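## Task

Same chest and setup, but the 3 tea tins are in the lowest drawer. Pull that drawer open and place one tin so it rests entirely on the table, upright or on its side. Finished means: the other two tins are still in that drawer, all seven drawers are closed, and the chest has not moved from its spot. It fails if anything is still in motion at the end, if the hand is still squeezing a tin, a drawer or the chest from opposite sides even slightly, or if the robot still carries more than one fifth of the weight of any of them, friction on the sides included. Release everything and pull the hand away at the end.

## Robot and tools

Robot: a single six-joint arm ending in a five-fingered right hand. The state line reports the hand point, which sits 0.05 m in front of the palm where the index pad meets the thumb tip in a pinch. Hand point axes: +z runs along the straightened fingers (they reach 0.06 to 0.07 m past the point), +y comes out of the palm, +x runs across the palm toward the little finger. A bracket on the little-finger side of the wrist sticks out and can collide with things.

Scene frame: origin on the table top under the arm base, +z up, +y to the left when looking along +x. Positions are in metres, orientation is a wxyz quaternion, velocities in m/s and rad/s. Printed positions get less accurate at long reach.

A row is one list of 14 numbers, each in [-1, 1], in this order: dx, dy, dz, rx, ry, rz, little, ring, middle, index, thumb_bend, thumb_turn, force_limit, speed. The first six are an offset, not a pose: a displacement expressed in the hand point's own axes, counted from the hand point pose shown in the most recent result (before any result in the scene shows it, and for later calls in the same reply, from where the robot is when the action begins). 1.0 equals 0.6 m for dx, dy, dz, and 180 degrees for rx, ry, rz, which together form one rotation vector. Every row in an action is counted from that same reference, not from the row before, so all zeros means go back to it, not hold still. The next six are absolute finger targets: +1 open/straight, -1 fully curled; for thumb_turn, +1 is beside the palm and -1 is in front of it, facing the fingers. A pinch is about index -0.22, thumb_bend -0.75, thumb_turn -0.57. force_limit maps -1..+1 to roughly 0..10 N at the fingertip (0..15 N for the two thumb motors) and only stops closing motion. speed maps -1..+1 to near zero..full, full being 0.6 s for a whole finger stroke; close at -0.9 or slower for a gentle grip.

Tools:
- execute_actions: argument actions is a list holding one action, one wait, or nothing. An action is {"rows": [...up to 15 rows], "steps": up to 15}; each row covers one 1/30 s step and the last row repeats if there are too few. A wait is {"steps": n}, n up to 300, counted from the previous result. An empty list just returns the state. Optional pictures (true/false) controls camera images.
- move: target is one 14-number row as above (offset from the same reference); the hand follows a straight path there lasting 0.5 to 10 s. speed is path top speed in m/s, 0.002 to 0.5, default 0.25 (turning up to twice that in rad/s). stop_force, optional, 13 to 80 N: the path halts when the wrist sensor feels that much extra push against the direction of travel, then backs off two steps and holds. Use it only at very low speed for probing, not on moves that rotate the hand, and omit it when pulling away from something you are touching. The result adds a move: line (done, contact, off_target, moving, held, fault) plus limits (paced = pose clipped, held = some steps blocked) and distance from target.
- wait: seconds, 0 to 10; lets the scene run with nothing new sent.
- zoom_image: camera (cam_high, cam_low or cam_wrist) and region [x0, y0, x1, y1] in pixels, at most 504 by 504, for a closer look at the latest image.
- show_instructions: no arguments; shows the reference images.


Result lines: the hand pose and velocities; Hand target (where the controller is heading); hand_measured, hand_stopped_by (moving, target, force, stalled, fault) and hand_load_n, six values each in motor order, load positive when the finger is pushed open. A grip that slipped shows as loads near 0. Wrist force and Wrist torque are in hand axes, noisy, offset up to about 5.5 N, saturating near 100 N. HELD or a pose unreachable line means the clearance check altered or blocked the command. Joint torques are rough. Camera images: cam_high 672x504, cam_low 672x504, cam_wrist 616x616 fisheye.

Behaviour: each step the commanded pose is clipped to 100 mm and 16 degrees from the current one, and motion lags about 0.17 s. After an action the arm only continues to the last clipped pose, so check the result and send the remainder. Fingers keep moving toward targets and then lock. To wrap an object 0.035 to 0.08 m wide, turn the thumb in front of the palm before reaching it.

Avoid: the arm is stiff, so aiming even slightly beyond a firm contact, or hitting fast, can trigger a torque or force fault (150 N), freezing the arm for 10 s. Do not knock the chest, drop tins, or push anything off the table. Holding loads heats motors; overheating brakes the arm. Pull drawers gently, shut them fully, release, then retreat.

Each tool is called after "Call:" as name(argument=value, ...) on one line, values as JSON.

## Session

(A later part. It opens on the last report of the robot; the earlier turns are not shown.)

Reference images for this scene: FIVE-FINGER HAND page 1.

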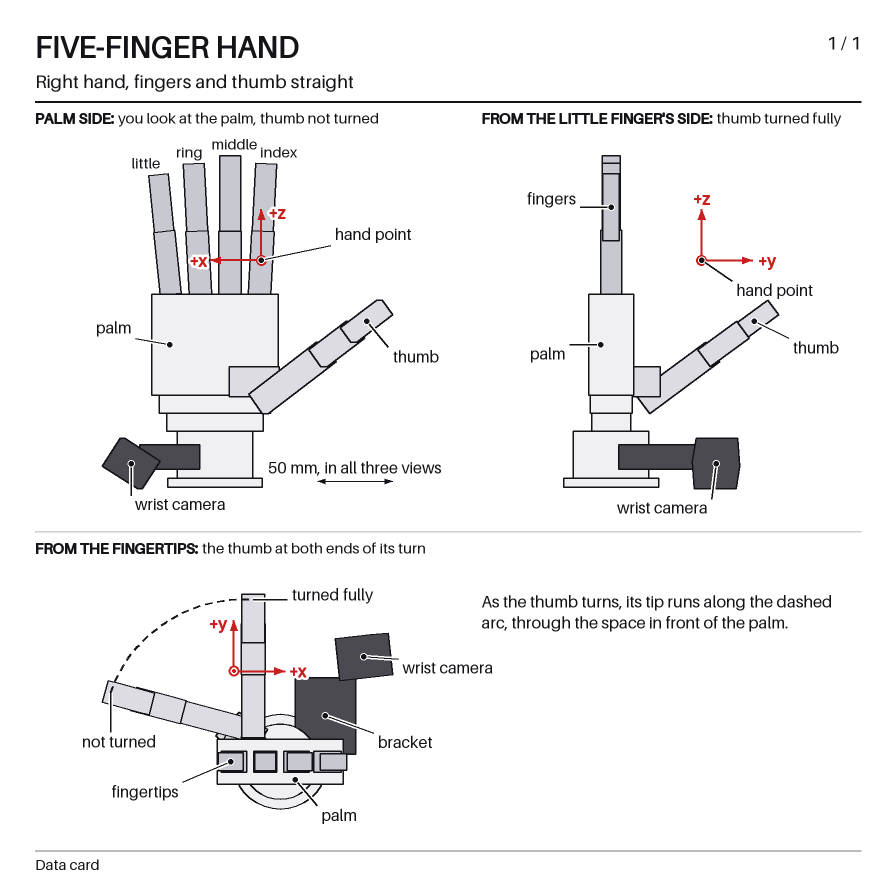

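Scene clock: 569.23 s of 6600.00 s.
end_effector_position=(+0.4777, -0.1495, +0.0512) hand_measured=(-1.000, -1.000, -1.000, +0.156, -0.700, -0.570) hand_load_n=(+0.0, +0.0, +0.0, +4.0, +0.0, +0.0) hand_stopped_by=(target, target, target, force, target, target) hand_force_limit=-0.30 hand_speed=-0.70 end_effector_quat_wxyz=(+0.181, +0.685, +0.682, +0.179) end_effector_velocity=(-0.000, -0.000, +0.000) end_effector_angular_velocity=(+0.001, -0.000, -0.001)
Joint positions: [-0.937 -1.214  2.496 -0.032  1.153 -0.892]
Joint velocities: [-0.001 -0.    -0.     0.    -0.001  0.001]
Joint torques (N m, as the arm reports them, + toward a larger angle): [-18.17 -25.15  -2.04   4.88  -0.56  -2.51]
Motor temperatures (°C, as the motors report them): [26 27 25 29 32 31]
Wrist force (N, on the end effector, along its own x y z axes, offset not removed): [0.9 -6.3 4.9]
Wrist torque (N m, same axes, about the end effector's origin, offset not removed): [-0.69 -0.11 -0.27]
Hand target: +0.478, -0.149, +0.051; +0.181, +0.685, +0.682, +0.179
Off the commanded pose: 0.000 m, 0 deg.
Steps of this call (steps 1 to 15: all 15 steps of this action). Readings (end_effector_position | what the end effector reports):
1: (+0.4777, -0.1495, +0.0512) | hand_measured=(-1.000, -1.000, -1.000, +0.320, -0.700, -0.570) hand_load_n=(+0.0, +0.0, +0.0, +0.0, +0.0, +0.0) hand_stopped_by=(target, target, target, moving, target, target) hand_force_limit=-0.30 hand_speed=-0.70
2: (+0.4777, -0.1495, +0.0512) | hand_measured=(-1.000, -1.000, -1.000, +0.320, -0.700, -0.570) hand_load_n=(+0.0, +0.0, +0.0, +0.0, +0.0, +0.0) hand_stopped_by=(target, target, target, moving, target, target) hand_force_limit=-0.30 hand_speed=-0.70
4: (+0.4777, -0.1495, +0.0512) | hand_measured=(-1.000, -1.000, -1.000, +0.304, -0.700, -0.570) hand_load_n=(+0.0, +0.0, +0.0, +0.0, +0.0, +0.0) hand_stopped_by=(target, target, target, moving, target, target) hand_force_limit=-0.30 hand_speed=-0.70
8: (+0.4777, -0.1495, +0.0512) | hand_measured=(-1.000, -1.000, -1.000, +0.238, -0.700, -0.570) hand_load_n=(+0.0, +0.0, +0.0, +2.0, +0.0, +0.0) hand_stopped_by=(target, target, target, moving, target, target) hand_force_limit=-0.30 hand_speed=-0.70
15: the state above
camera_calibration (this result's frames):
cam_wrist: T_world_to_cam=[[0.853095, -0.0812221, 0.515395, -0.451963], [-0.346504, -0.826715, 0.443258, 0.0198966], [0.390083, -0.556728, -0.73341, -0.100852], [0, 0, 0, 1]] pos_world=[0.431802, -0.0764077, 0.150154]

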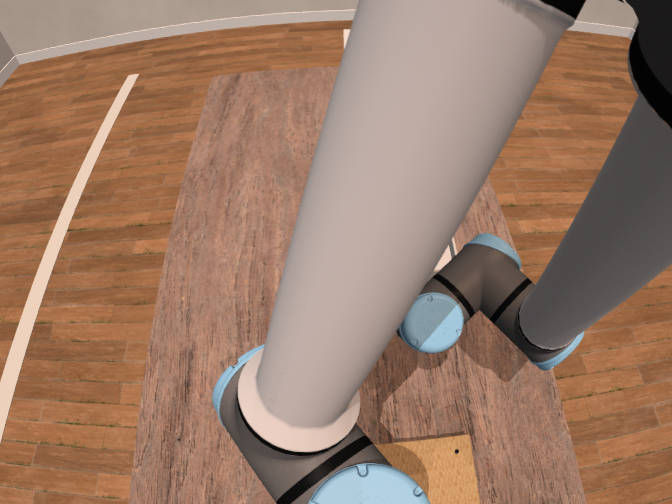

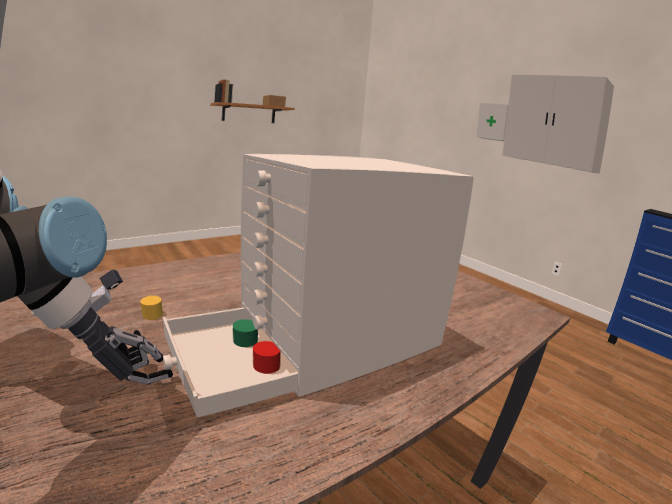

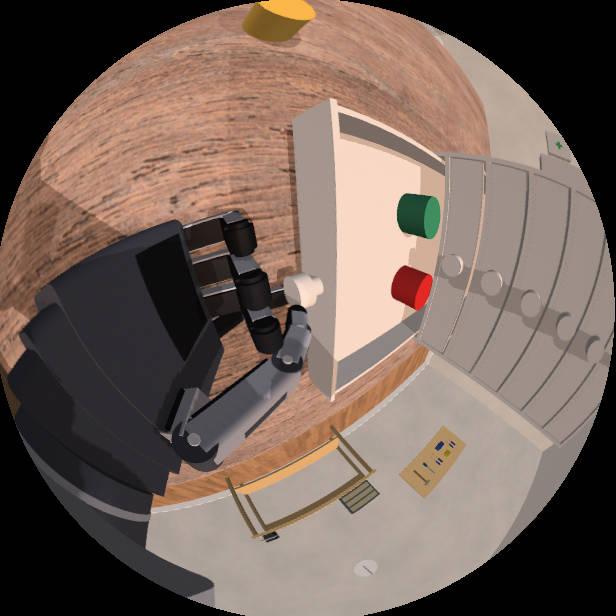

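Call:
move(target=[0,0.203,0.115,0,0,0,-1,-1,-1,0.21,-0.7,-0.57,-0.3,-0.7], speed=0.03, stop_force=20)

Call:
zoom_image(camera="cam_low", region=[160,260,340,410])

Scene clock: 580.13 s of 6600.00 s.
end_effector_position=(+0.6173, -0.1501, +0.0515) hand_measured=(-1.000, -1.000, -1.000, +0.212, -0.700, -0.570) hand_load_n=(+0.0, +0.0, +0.0, +7.5, +0.0, +0.0) hand_stopped_by=(target, target, target, target, target, target) hand_force_limit=-0.30 hand_speed=-0.70 end_effector_quat_wxyz=(+0.181, +0.685, +0.682, +0.179) end_effector_velocity=(+0.003, +0.000, -0.000) end_effector_angular_velocity=(+0.001, +0.001, -0.001)
Joint positions: [-0.637 -1.118  2.228  0.033  1.264 -0.593]
Joint velocities: [ 0.004  0.003 -0.005  0.002  0.002  0.005]
Joint torques (N m, as the arm reports them, + toward a larger angle): [ 14.27 -31.25 -26.31   4.31   0.5    1.45]
Motor temperatures (°C, as the motors report them): [26 27 25 29 32 31]
Wrist force (N, on the end effector, along its own x y z axes, offset not removed): [-1.4 -8.7 -1.4]
Wrist torque (N m, same axes, about the end effector's origin, offset not removed): [0.24 0.10 -0.31]
Hand target: +0.618, -0.150, +0.051; +0.181, +0.685, +0.682, +0.179
Off the commanded pose: 0.000 m, 0 deg.
After step 90, 2.87 s passed at rest.
move: done
camera_calibration (this result's frames):
cam_wrist: T_world_to_cam=[[0.852945, -0.0811906, 0.515648, -0.571199], [-0.346696, -0.826596, 0.443328, 0.0677804], [0.390239, -0.556908, -0.73319, -0.155587], [0, 0, 0, 1]] pos_world=[0.571417, -0.0769967, 0.150414]

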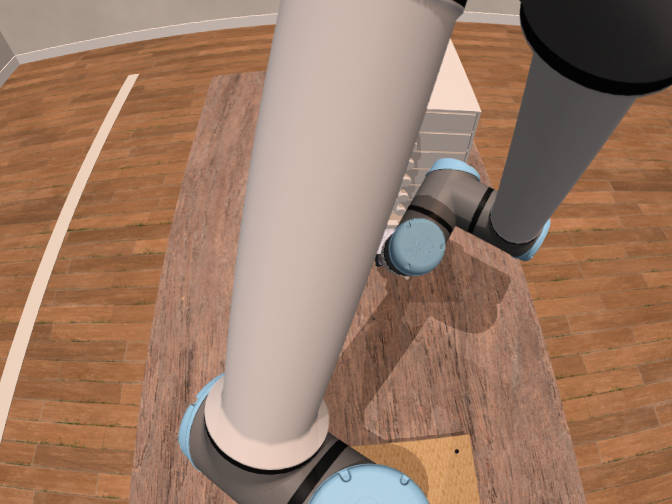

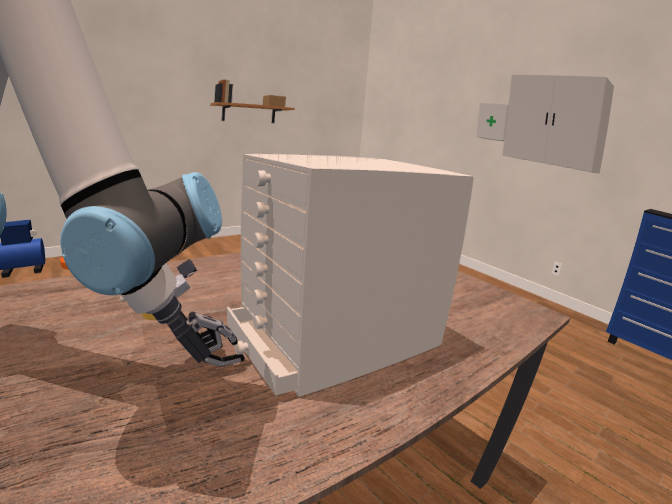

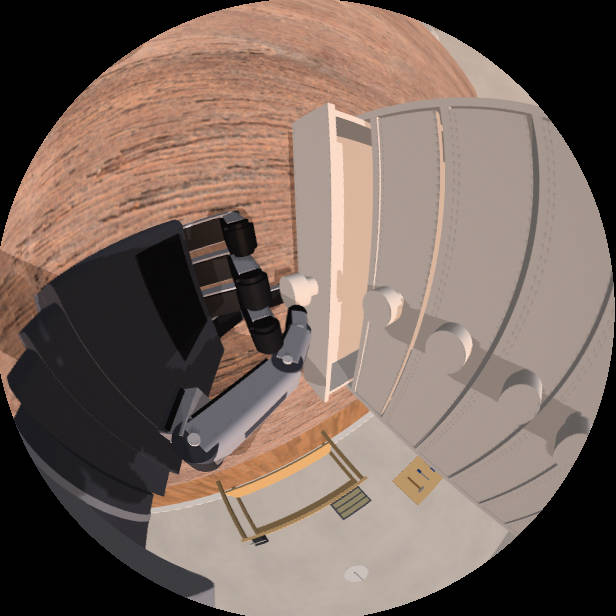

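Region (160, 260, 340, 410) of cam_low's 672x504 image, scaled by 2.800, with more detail than that image has.

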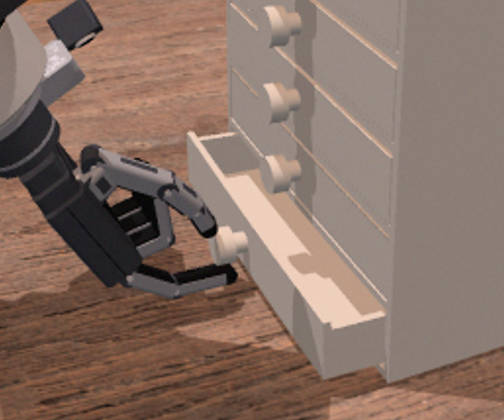

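Call:
move(target=[0,0.0667,0.0378,0,0,0,-1,-1,-1,0.21,-0.7,-0.57,-0.3,-0.7], speed=0.013, stop_force=15)

Call:
zoom_image(camera="cam_low", region=[180,260,340,410])

Scene clock: 589.37 s of 6600.00 s.
end_effector_position=(+0.6629, -0.1503, +0.0515) hand_measured=(-1.000, -1.000, -1.000, +0.212, -0.702, -0.570) hand_load_n=(+0.0, +0.0, +0.0, +11.5, -3.5, +0.0) hand_stopped_by=(target, target, target, target, target, target) hand_force_limit=-0.30 hand_speed=-0.70 end_effector_quat_wxyz=(+0.181, +0.685, +0.682, +0.179) end_effector_velocity=(+0.003, +0.000, +0.000) end_effector_angular_velocity=(-0.001, -0.001, +0.001)
Joint positions: [-0.575 -1.078  2.139  0.066  1.29  -0.535]
Joint velocities: [ 0.003  0.002 -0.006  0.002  0.001  0.002]
Joint torques (N m, as the arm reports them, + toward a larger angle): [ 19.15 -44.47 -39.34   0.23  -1.4    2.24]
Motor temperatures (°C, as the motors report them): [26 27 25 29 32 31]
Wrist force (N, on the end effector, along its own x y z axes, offset not removed): [-5.0 -18.4 0.9]
Wrist torque (N m, same axes, about the end effector's origin, offset not removed): [0.75 1.08 -0.53]
Hand target: +0.663, -0.150, +0.052; +0.182, +0.685, +0.682, +0.179
Off the commanded pose: 0.000 m, 0 deg.
After step 90, 2.47 s passed at rest.
move: done
camera_calibration (this result's frames):
cam_wrist: T_world_to_cam=[[0.852981, -0.0812311, 0.515583, -0.610146], [-0.346689, -0.826599, 0.44333, 0.0834295], [0.390168, -0.556899, -0.733235, -0.173386], [0, 0, 0, 1]] pos_world=[0.617016, -0.0771587, 0.150461]

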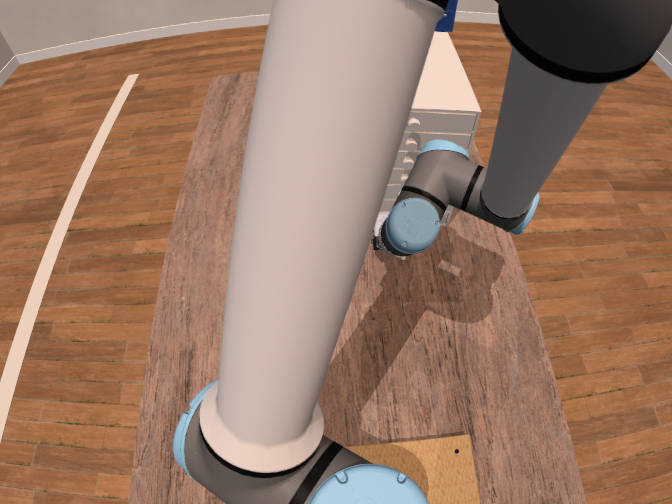

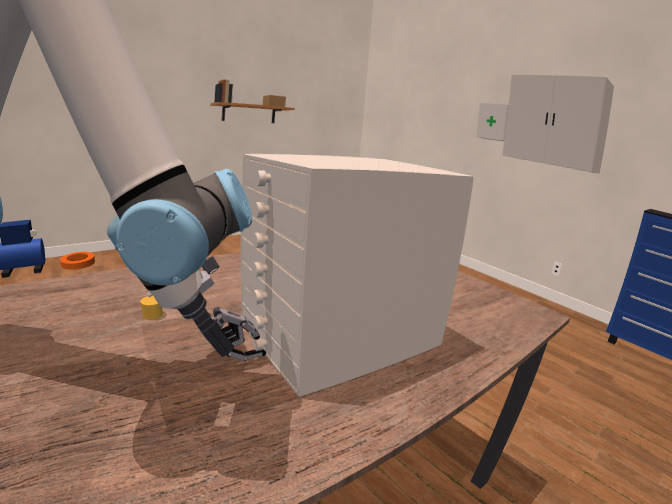

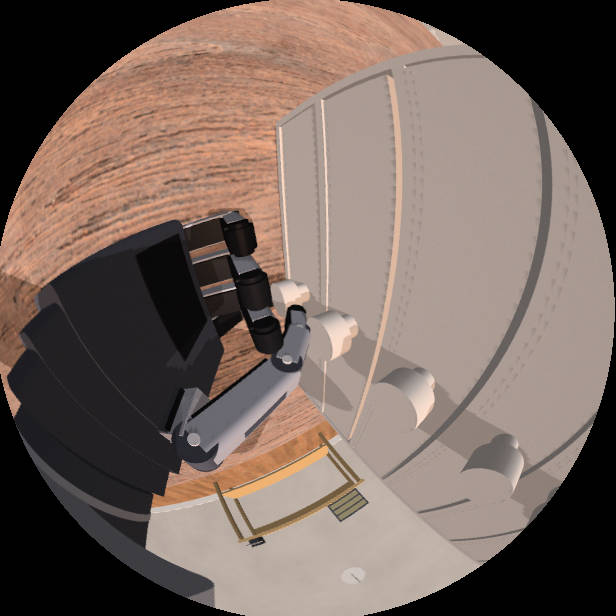

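Region (180, 260, 340, 410) of cam_low's 672x504 image, scaled by 3.150, with more detail than that image has; it fills the top 472 rows of this view, and the rest is white.

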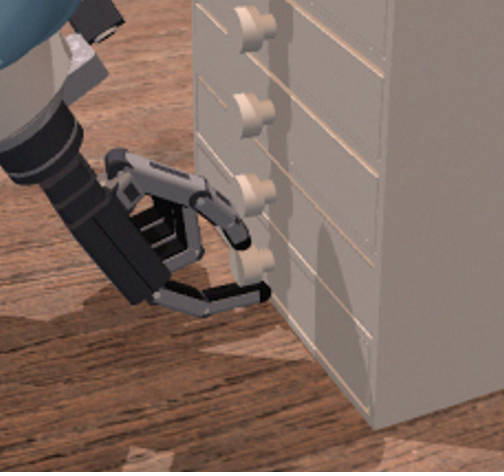

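Call:
execute_actions(actions=[{"rows":[[0,-0.003,-0.0017,0,0,0,-1,-1,-1,0.212,-0.7,-0.57,-0.3,-0.3],[0,-0.006,-0.0034,0,0,0,-1,-1,-1,0.212,-0.7,-0.57,-0.3,-0.3],[0,-0.006,-0.0034,0,0,0,-1,-1,-1,0.33,-0.7,-0.57,-0.3,-0.3]],"steps":15}], pictures=false)

Call:
move(target=[0,-0.08,-0.0453,0,0,0,-1,-1,-1,0.33,-0.7,-0.57,-0.3,-0.3], speed=0.03)

Call:
zoom_image(camera="cam_low", region=[180,150,340,410])

Scene clock: 609.40 s of 6600.00 s.
end_effector_position=(+0.6590, -0.1502, +0.0515) hand_measured=(-1.000, -1.000, -1.000, +0.330, -0.700, -0.570) hand_load_n=(+0.0, +0.0, +0.0, +0.0, +0.0, +0.0) hand_stopped_by=(target, target, target, target, target, target) hand_force_limit=-0.30 hand_speed=-0.30 end_effector_quat_wxyz=(+0.181, +0.685, +0.682, +0.179) end_effector_velocity=(-0.002, +0.000, -0.000) end_effector_angular_velocity=(+0.001, +0.001, -0.001)
Joint positions: [-0.58  -1.082  2.147  0.063  1.288 -0.54 ]
Joint velocities: [-0.002 -0.001  0.003 -0.    -0.001 -0.001]
Joint torques (N m, as the arm reports them, + toward a larger angle): [-16.87 -77.87  -9.73   0.03  -2.86  -2.41]
Motor temperatures (°C, as the motors report them): [26 27 25 29 32 31]
Wrist force (N, on the end effector, along its own x y z axes, offset not removed): [-3.6 -3.2 -3.4]
Wrist torque (N m, same axes, about the end effector's origin, offset not removed): [-0.21 0.86 -0.72]
Hand target: +0.659, -0.150, +0.052; +0.181, +0.685, +0.682, +0.179
Off the commanded pose: 0.000 m, 0 deg.
Steps of this call (steps 1 to 90: nothing new was sent; then 16.53 s passed at rest; steps 91 to 105: all 15 steps of this action). Readings (end_effector_position | what the end effector reports):
91: (+0.6633, -0.1503, +0.0515) | hand_measured=(-1.000, -1.000, -1.000, +0.212, -0.702, -0.570) hand_load_n=(+0.0, +0.0, +0.0, +11.0, -4.5, +0.0) hand_stopped_by=(target, target, target, moving, target, target) hand_force_limit=-0.30 hand_speed=-0.30
92: (+0.6630, -0.1503, +0.0515) | hand_measured=(-1.000, -1.000, -1.000, +0.212, -0.702, -0.570) hand_load_n=(+0.0, +0.0, +0.0, +11.0, -4.5, +0.0) hand_stopped_by=(target, target, target, moving, target, target) hand_force_limit=-0.30 hand_speed=-0.30
94: (+0.6617, -0.1503, +0.0515) | hand_measured=(-1.000, -1.000, -1.000, +0.246, -0.702, -0.570) hand_load_n=(+0.0, +0.0, +0.0, +1.0, -3.5, -0.5) hand_stopped_by=(target, target, target, moving, target, target) hand_force_limit=-0.30 hand_speed=-0.30
98: (+0.6600, -0.1503, +0.0515) | hand_measured=(-1.000, -1.000, -1.000, +0.330, -0.700, -0.570) hand_load_n=(+0.0, +0.0, +0.0, +0.0, +0.0, +0.0) hand_stopped_by=(target, target, target, moving, target, target) hand_force_limit=-0.30 hand_speed=-0.30
105: the state above

Scene clock: 611.83 s of 6600.00 s.
end_effector_position=(+0.6040, -0.1500, +0.0514) hand_measured=(-1.000, -1.000, -1.000, +0.330, -0.700, -0.570) hand_load_n=(+0.0, +0.0, +0.0, +0.0, +0.0, +0.0) hand_stopped_by=(target, target, target, target, target, target) hand_force_limit=-0.30 hand_speed=-0.30 end_effector_quat_wxyz=(+0.181, +0.685, +0.682, +0.179) end_effector_velocity=(-0.002, -0.001, +0.000) end_effector_angular_velocity=(-0.003, -0.002, +0.001)
Joint positions: [-0.657 -1.129  2.254  0.025  1.256 -0.613]
Joint velocities: [-0.005 -0.002  0.005 -0.005 -0.001 -0.006]
Joint torques (N m, as the arm reports them, + toward a larger angle): [-19.23 -67.44  -7.63   0.8   -3.31  -1.96]
Motor temperatures (°C, as the motors report them): [26 27 25 29 32 31]
Wrist force (N, on the end effector, along its own x y z axes, offset not removed): [-2.3 1.0 0.5]
Wrist torque (N m, same axes, about the end effector's origin, offset not removed): [0.10 0.65 -0.41]
Hand target: +0.604, -0.150, +0.051; +0.181, +0.685, +0.682, +0.179
Off the commanded pose: 0.000 m, 0 deg.
move: done
camera_calibration (this result's frames):
cam_wrist: T_world_to_cam=[[0.85304, -0.0812562, 0.515481, -0.559844], [-0.346634, -0.826625, 0.443323, 0.0632481], [0.390087, -0.556855, -0.733311, -0.150294], [0, 0, 0, 1]] pos_world=[0.558121, -0.0769003, 0.150337]

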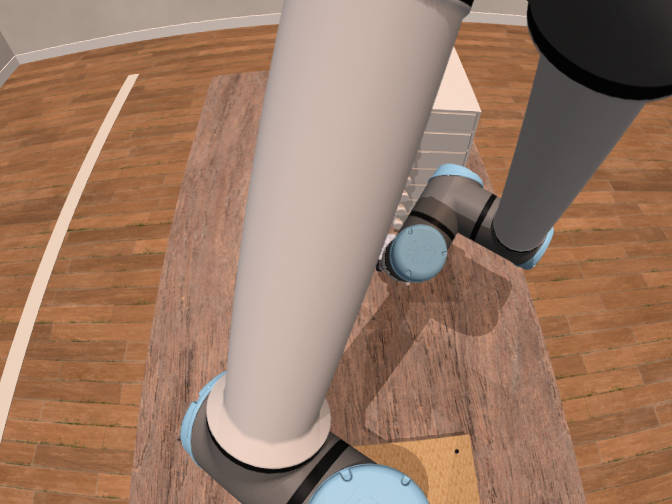

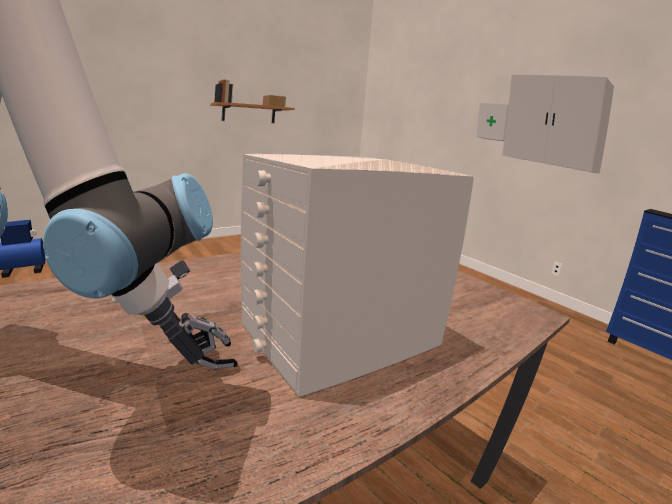

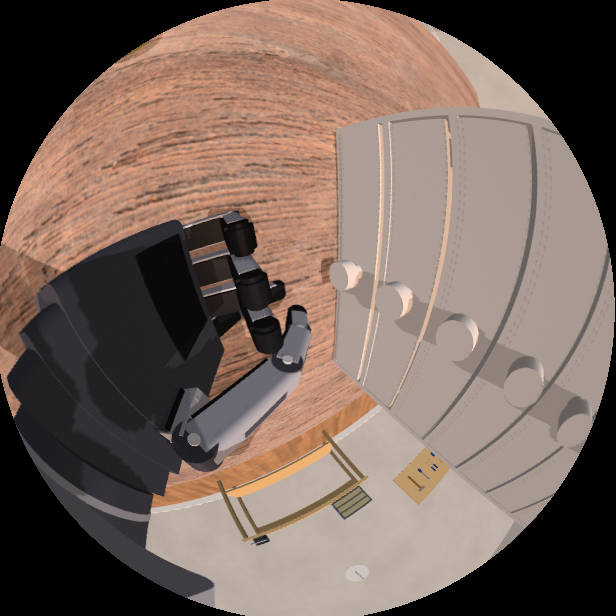

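Region (180, 150, 340, 410) of cam_low's 672x504 image, scaled by 1.938, with more detail than that image has; it fills the left 310 columns of this view, and the rest is white.

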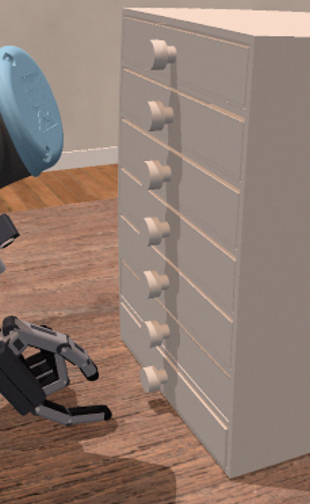

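Call:
zoom_image(camera="cam_low", region=[230,290,310,400])

Call:
zoom_image(camera="cam_wrist", region=[300,100,500,420])

Region (230, 290, 310, 400) of cam_low's 672x504 image, scaled by 4.582, with more detail than that image has; it fills the left 367 columns of this view, and the rest is white.

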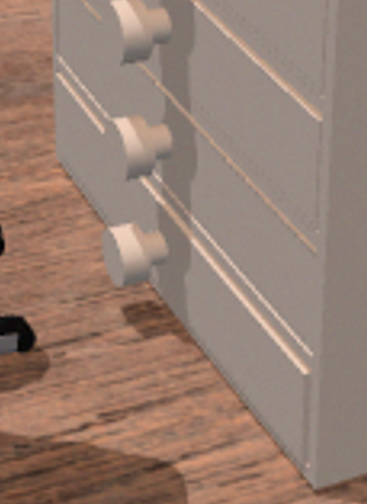

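Region (300, 100, 500, 420) of cam_wrist's 616x616 image, scaled by 1.575, with more detail than that image has; it fills the left 315 columns of this view, and the rest is white.

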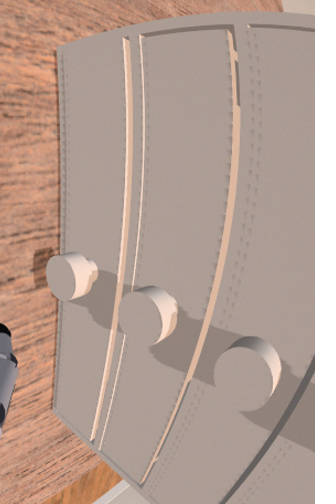

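Call:
move(target=[0,-0.0033,0.0058,0,0,0,-1,-1,-1,-0.22,-0.75,-0.57,-0.3,0], speed=0.02)

Call:
move(target=[0,0.0435,0.0247,0,0,0,-1,-1,-1,-0.22,-0.75,-0.57,-0.3,0], speed=0.03)

Call:
move(target=[0,0.025,0.0142,0,0,0,-1,-1,-1,-0.22,-0.75,-0.57,-0.3,0], speed=0.005, stop_force=14)

Call:
zoom_image(camera="cam_low", region=[210,290,310,400])

Scene clock: 643.17 s of 6600.00 s.
end_effector_position=(+0.6040, -0.1500, +0.0477) hand_measured=(-1.000, -1.000, -1.000, -0.220, -0.750, -0.570) hand_load_n=(+0.0, +0.0, +0.0, +1.5, +0.0, +0.0) hand_stopped_by=(target, target, target, target, target, target) hand_force_limit=-0.30 hand_speed=0.00 end_effector_quat_wxyz=(+0.181, +0.685, +0.682, +0.179) end_effector_velocity=(+0.001, -0.000, -0.002) end_effector_angular_velocity=(-0.002, -0.000, -0.000)
Joint positions: [-0.657 -1.122  2.254  0.017  1.255 -0.613]
Joint velocities: [ 0.001  0.004 -0.001 -0.005  0.001  0.001]
Joint torques (N m, as the arm reports them, + toward a larger angle): [ 21.84 -36.09 -20.34   1.05   2.74   2.86]
Motor temperatures (°C, as the motors report them): [26 27 25 29 32 31]
Wrist force (N, on the end effector, along its own x y z axes, offset not removed): [-3.1 -0.9 -1.8]
Wrist torque (N m, same axes, about the end effector's origin, offset not removed): [-0.04 0.58 -0.59]
Hand target: +0.604, -0.150, +0.047; +0.181, +0.685, +0.682, +0.179
Off the commanded pose: 0.000 m, 0 deg.
After step 90, 27.63 s passed at rest.
move: done
camera_calibration (this result's frames):
cam_wrist: T_world_to_cam=[[0.853013, -0.0812826, 0.515521, -0.557882], [-0.346644, -0.826667, 0.443238, 0.0648937], [0.390137, -0.55679, -0.733334, -0.153006], [0, 0, 0, 1]] pos_world=[0.558069, -0.0768928, 0.146632]

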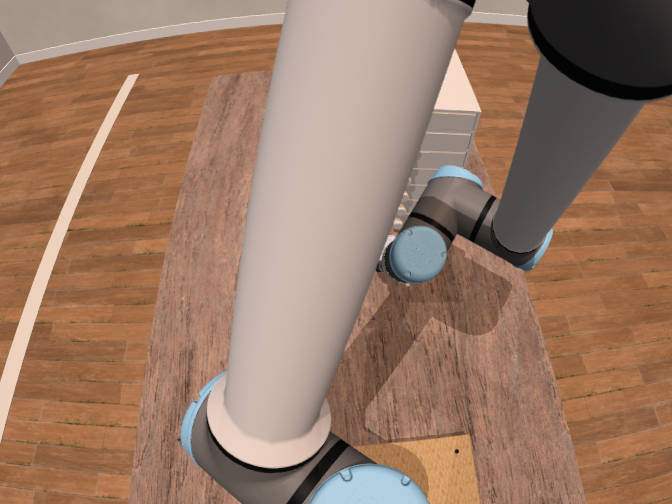

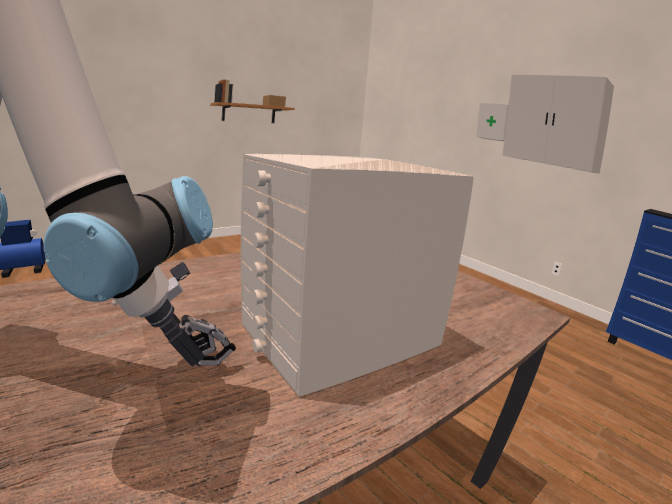

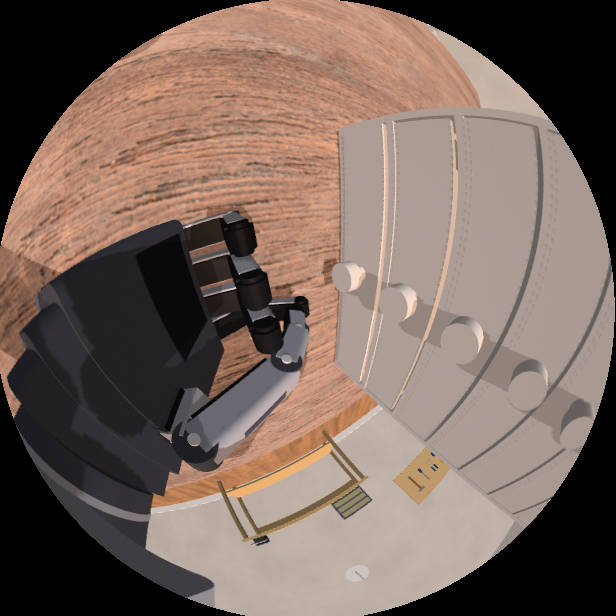

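Scene clock: 644.53 s of 6600.00 s.
end_effector_position=(+0.6336, -0.1501, +0.0477) hand_measured=(-1.000, -1.000, -1.000, -0.220, -0.750, -0.570) hand_load_n=(+0.0, +0.0, +0.0, +1.5, +0.0, +0.0) hand_stopped_by=(target, target, target, target, target, target) hand_force_limit=-0.30 hand_speed=0.00 end_effector_quat_wxyz=(+0.181, +0.685, +0.682, +0.179) end_effector_velocity=(+0.002, +0.001, -0.001) end_effector_angular_velocity=(+0.001, +0.002, +0.001)
Joint positions: [-0.613 -1.097  2.197  0.037  1.274 -0.571]
Joint velocities: [ 0.004  0.002 -0.004  0.003  0.001  0.002]
Joint torques (N m, as the arm reports them, + toward a larger angle): [ 18.3  -35.13 -21.37   3.64   2.73   2.84]
Motor temperatures (°C, as the motors report them): [26 27 25 29 32 31]
Wrist force (N, on the end effector, along its own x y z axes, offset not removed): [5.1 -4.7 0.7]
Wrist torque (N m, same axes, about the end effector's origin, offset not removed): [-0.70 -0.77 -0.02]
Hand target: +0.634, -0.150, +0.048; +0.181, +0.685, +0.682, +0.179
Off the commanded pose: 0.000 m, 0 deg.
move: done
camera_calibration (this result's frames):
cam_wrist: T_world_to_cam=[[0.85298, -0.0812643, 0.515578, -0.583181], [-0.346667, -0.826658, 0.443236, 0.0750731], [0.390187, -0.556806, -0.733295, -0.164656], [0, 0, 0, 1]] pos_world=[0.587714, -0.0770137, 0.146658]

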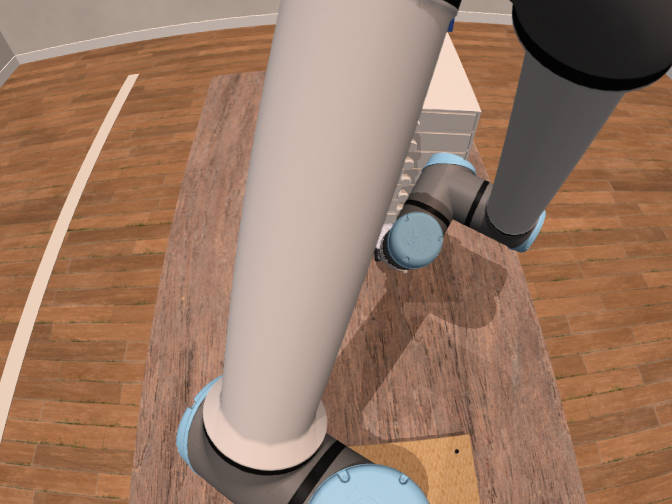

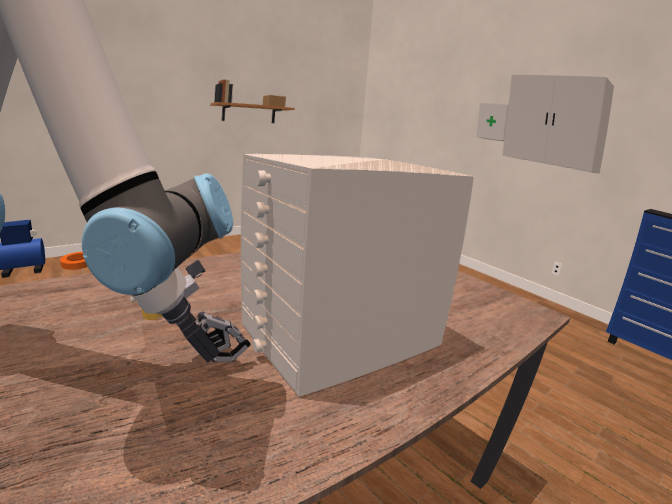

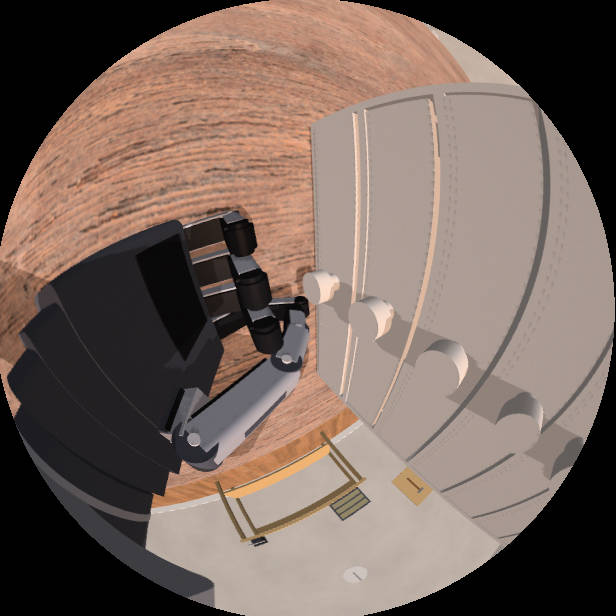

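Scene clock: 647.97 s of 6600.00 s.
end_effector_position=(+0.6487, -0.1501, +0.0475) hand_measured=(-1.000, -1.000, -1.000, -0.220, -0.750, -0.570) hand_load_n=(+0.0, +0.0, +0.0, -1.0, +0.0, +0.0) hand_stopped_by=(target, target, target, target, target, target) hand_force_limit=-0.30 hand_speed=0.00 end_effector_quat_wxyz=(+0.181, +0.685, +0.682, +0.179) end_effector_velocity=(-0.002, -0.000, -0.001) end_effector_angular_velocity=(-0.001, +0.001, -0.001)
Joint positions: [-0.593 -1.084  2.167  0.049  1.282 -0.551]
Joint velocities: [-0.002 -0.     0.003 -0.002  0.    -0.001]
Joint torques (N m, as the arm reports them, + toward a larger angle): [-17.17 -68.82 -20.5   -2.28  -3.84  -2.94]
Motor temperatures (°C, as the motors report them): [26 27 25 29 32 31]
Wrist force (N, on the end effector, along its own x y z axes, offset not removed): [-0.6 -17.3 -14.1]
Wrist torque (N m, same axes, about the end effector's origin, offset not removed): [-0.42 -0.39 -0.04]
Hand target: +0.649, -0.150, +0.048; +0.181, +0.685, +0.682, +0.179
Off the commanded pose: 0.002 m, 0 deg.
move: contact
camera_calibration (this result's frames):
cam_wrist: T_world_to_cam=[[0.853215, -0.0814436, 0.51516, -0.596154], [-0.346554, -0.826685, 0.443274, 0.0803146], [0.389774, -0.556739, -0.733565, -0.170367], [0, 0, 0, 1]] pos_world=[0.602886, -0.0770077, 0.146539]

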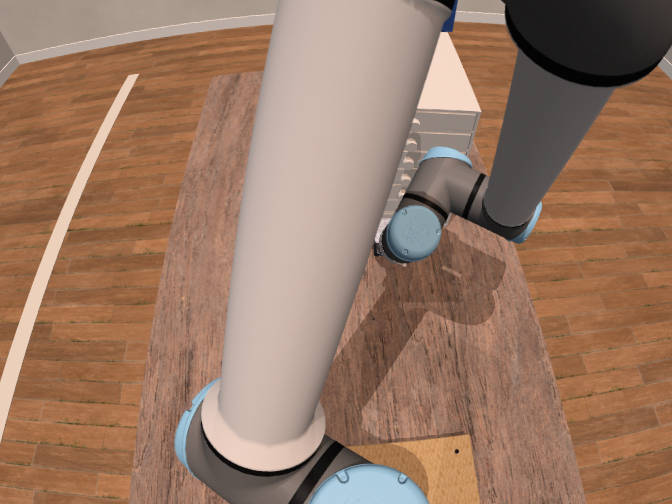

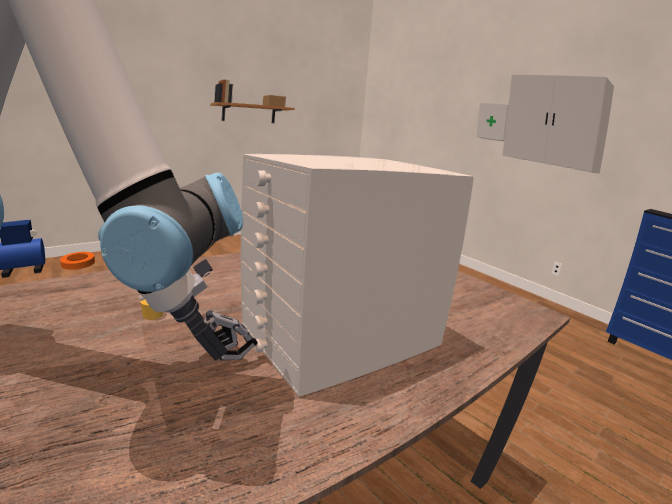

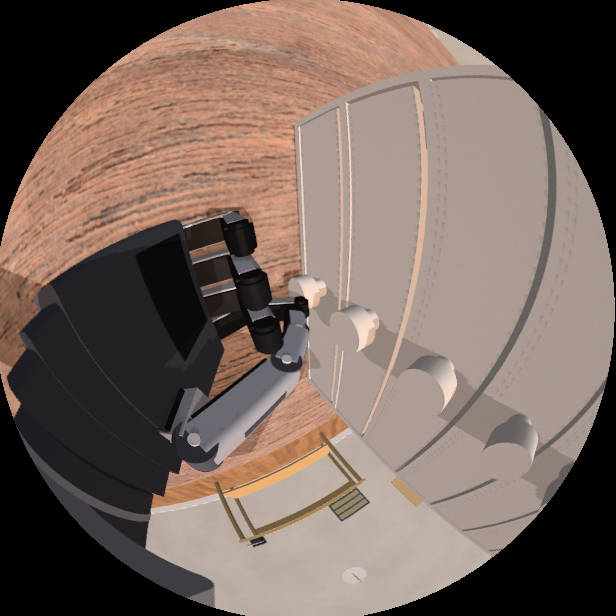

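Region (210, 290, 310, 400) of cam_low's 672x504 image, scaled by 4.582, with more detail than that image has; it fills the left 458 columns of this view, and the rest is white.

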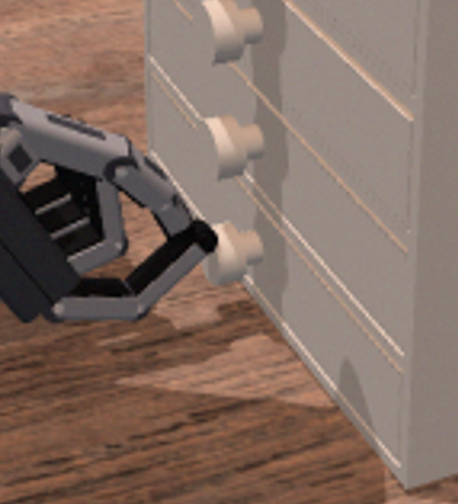

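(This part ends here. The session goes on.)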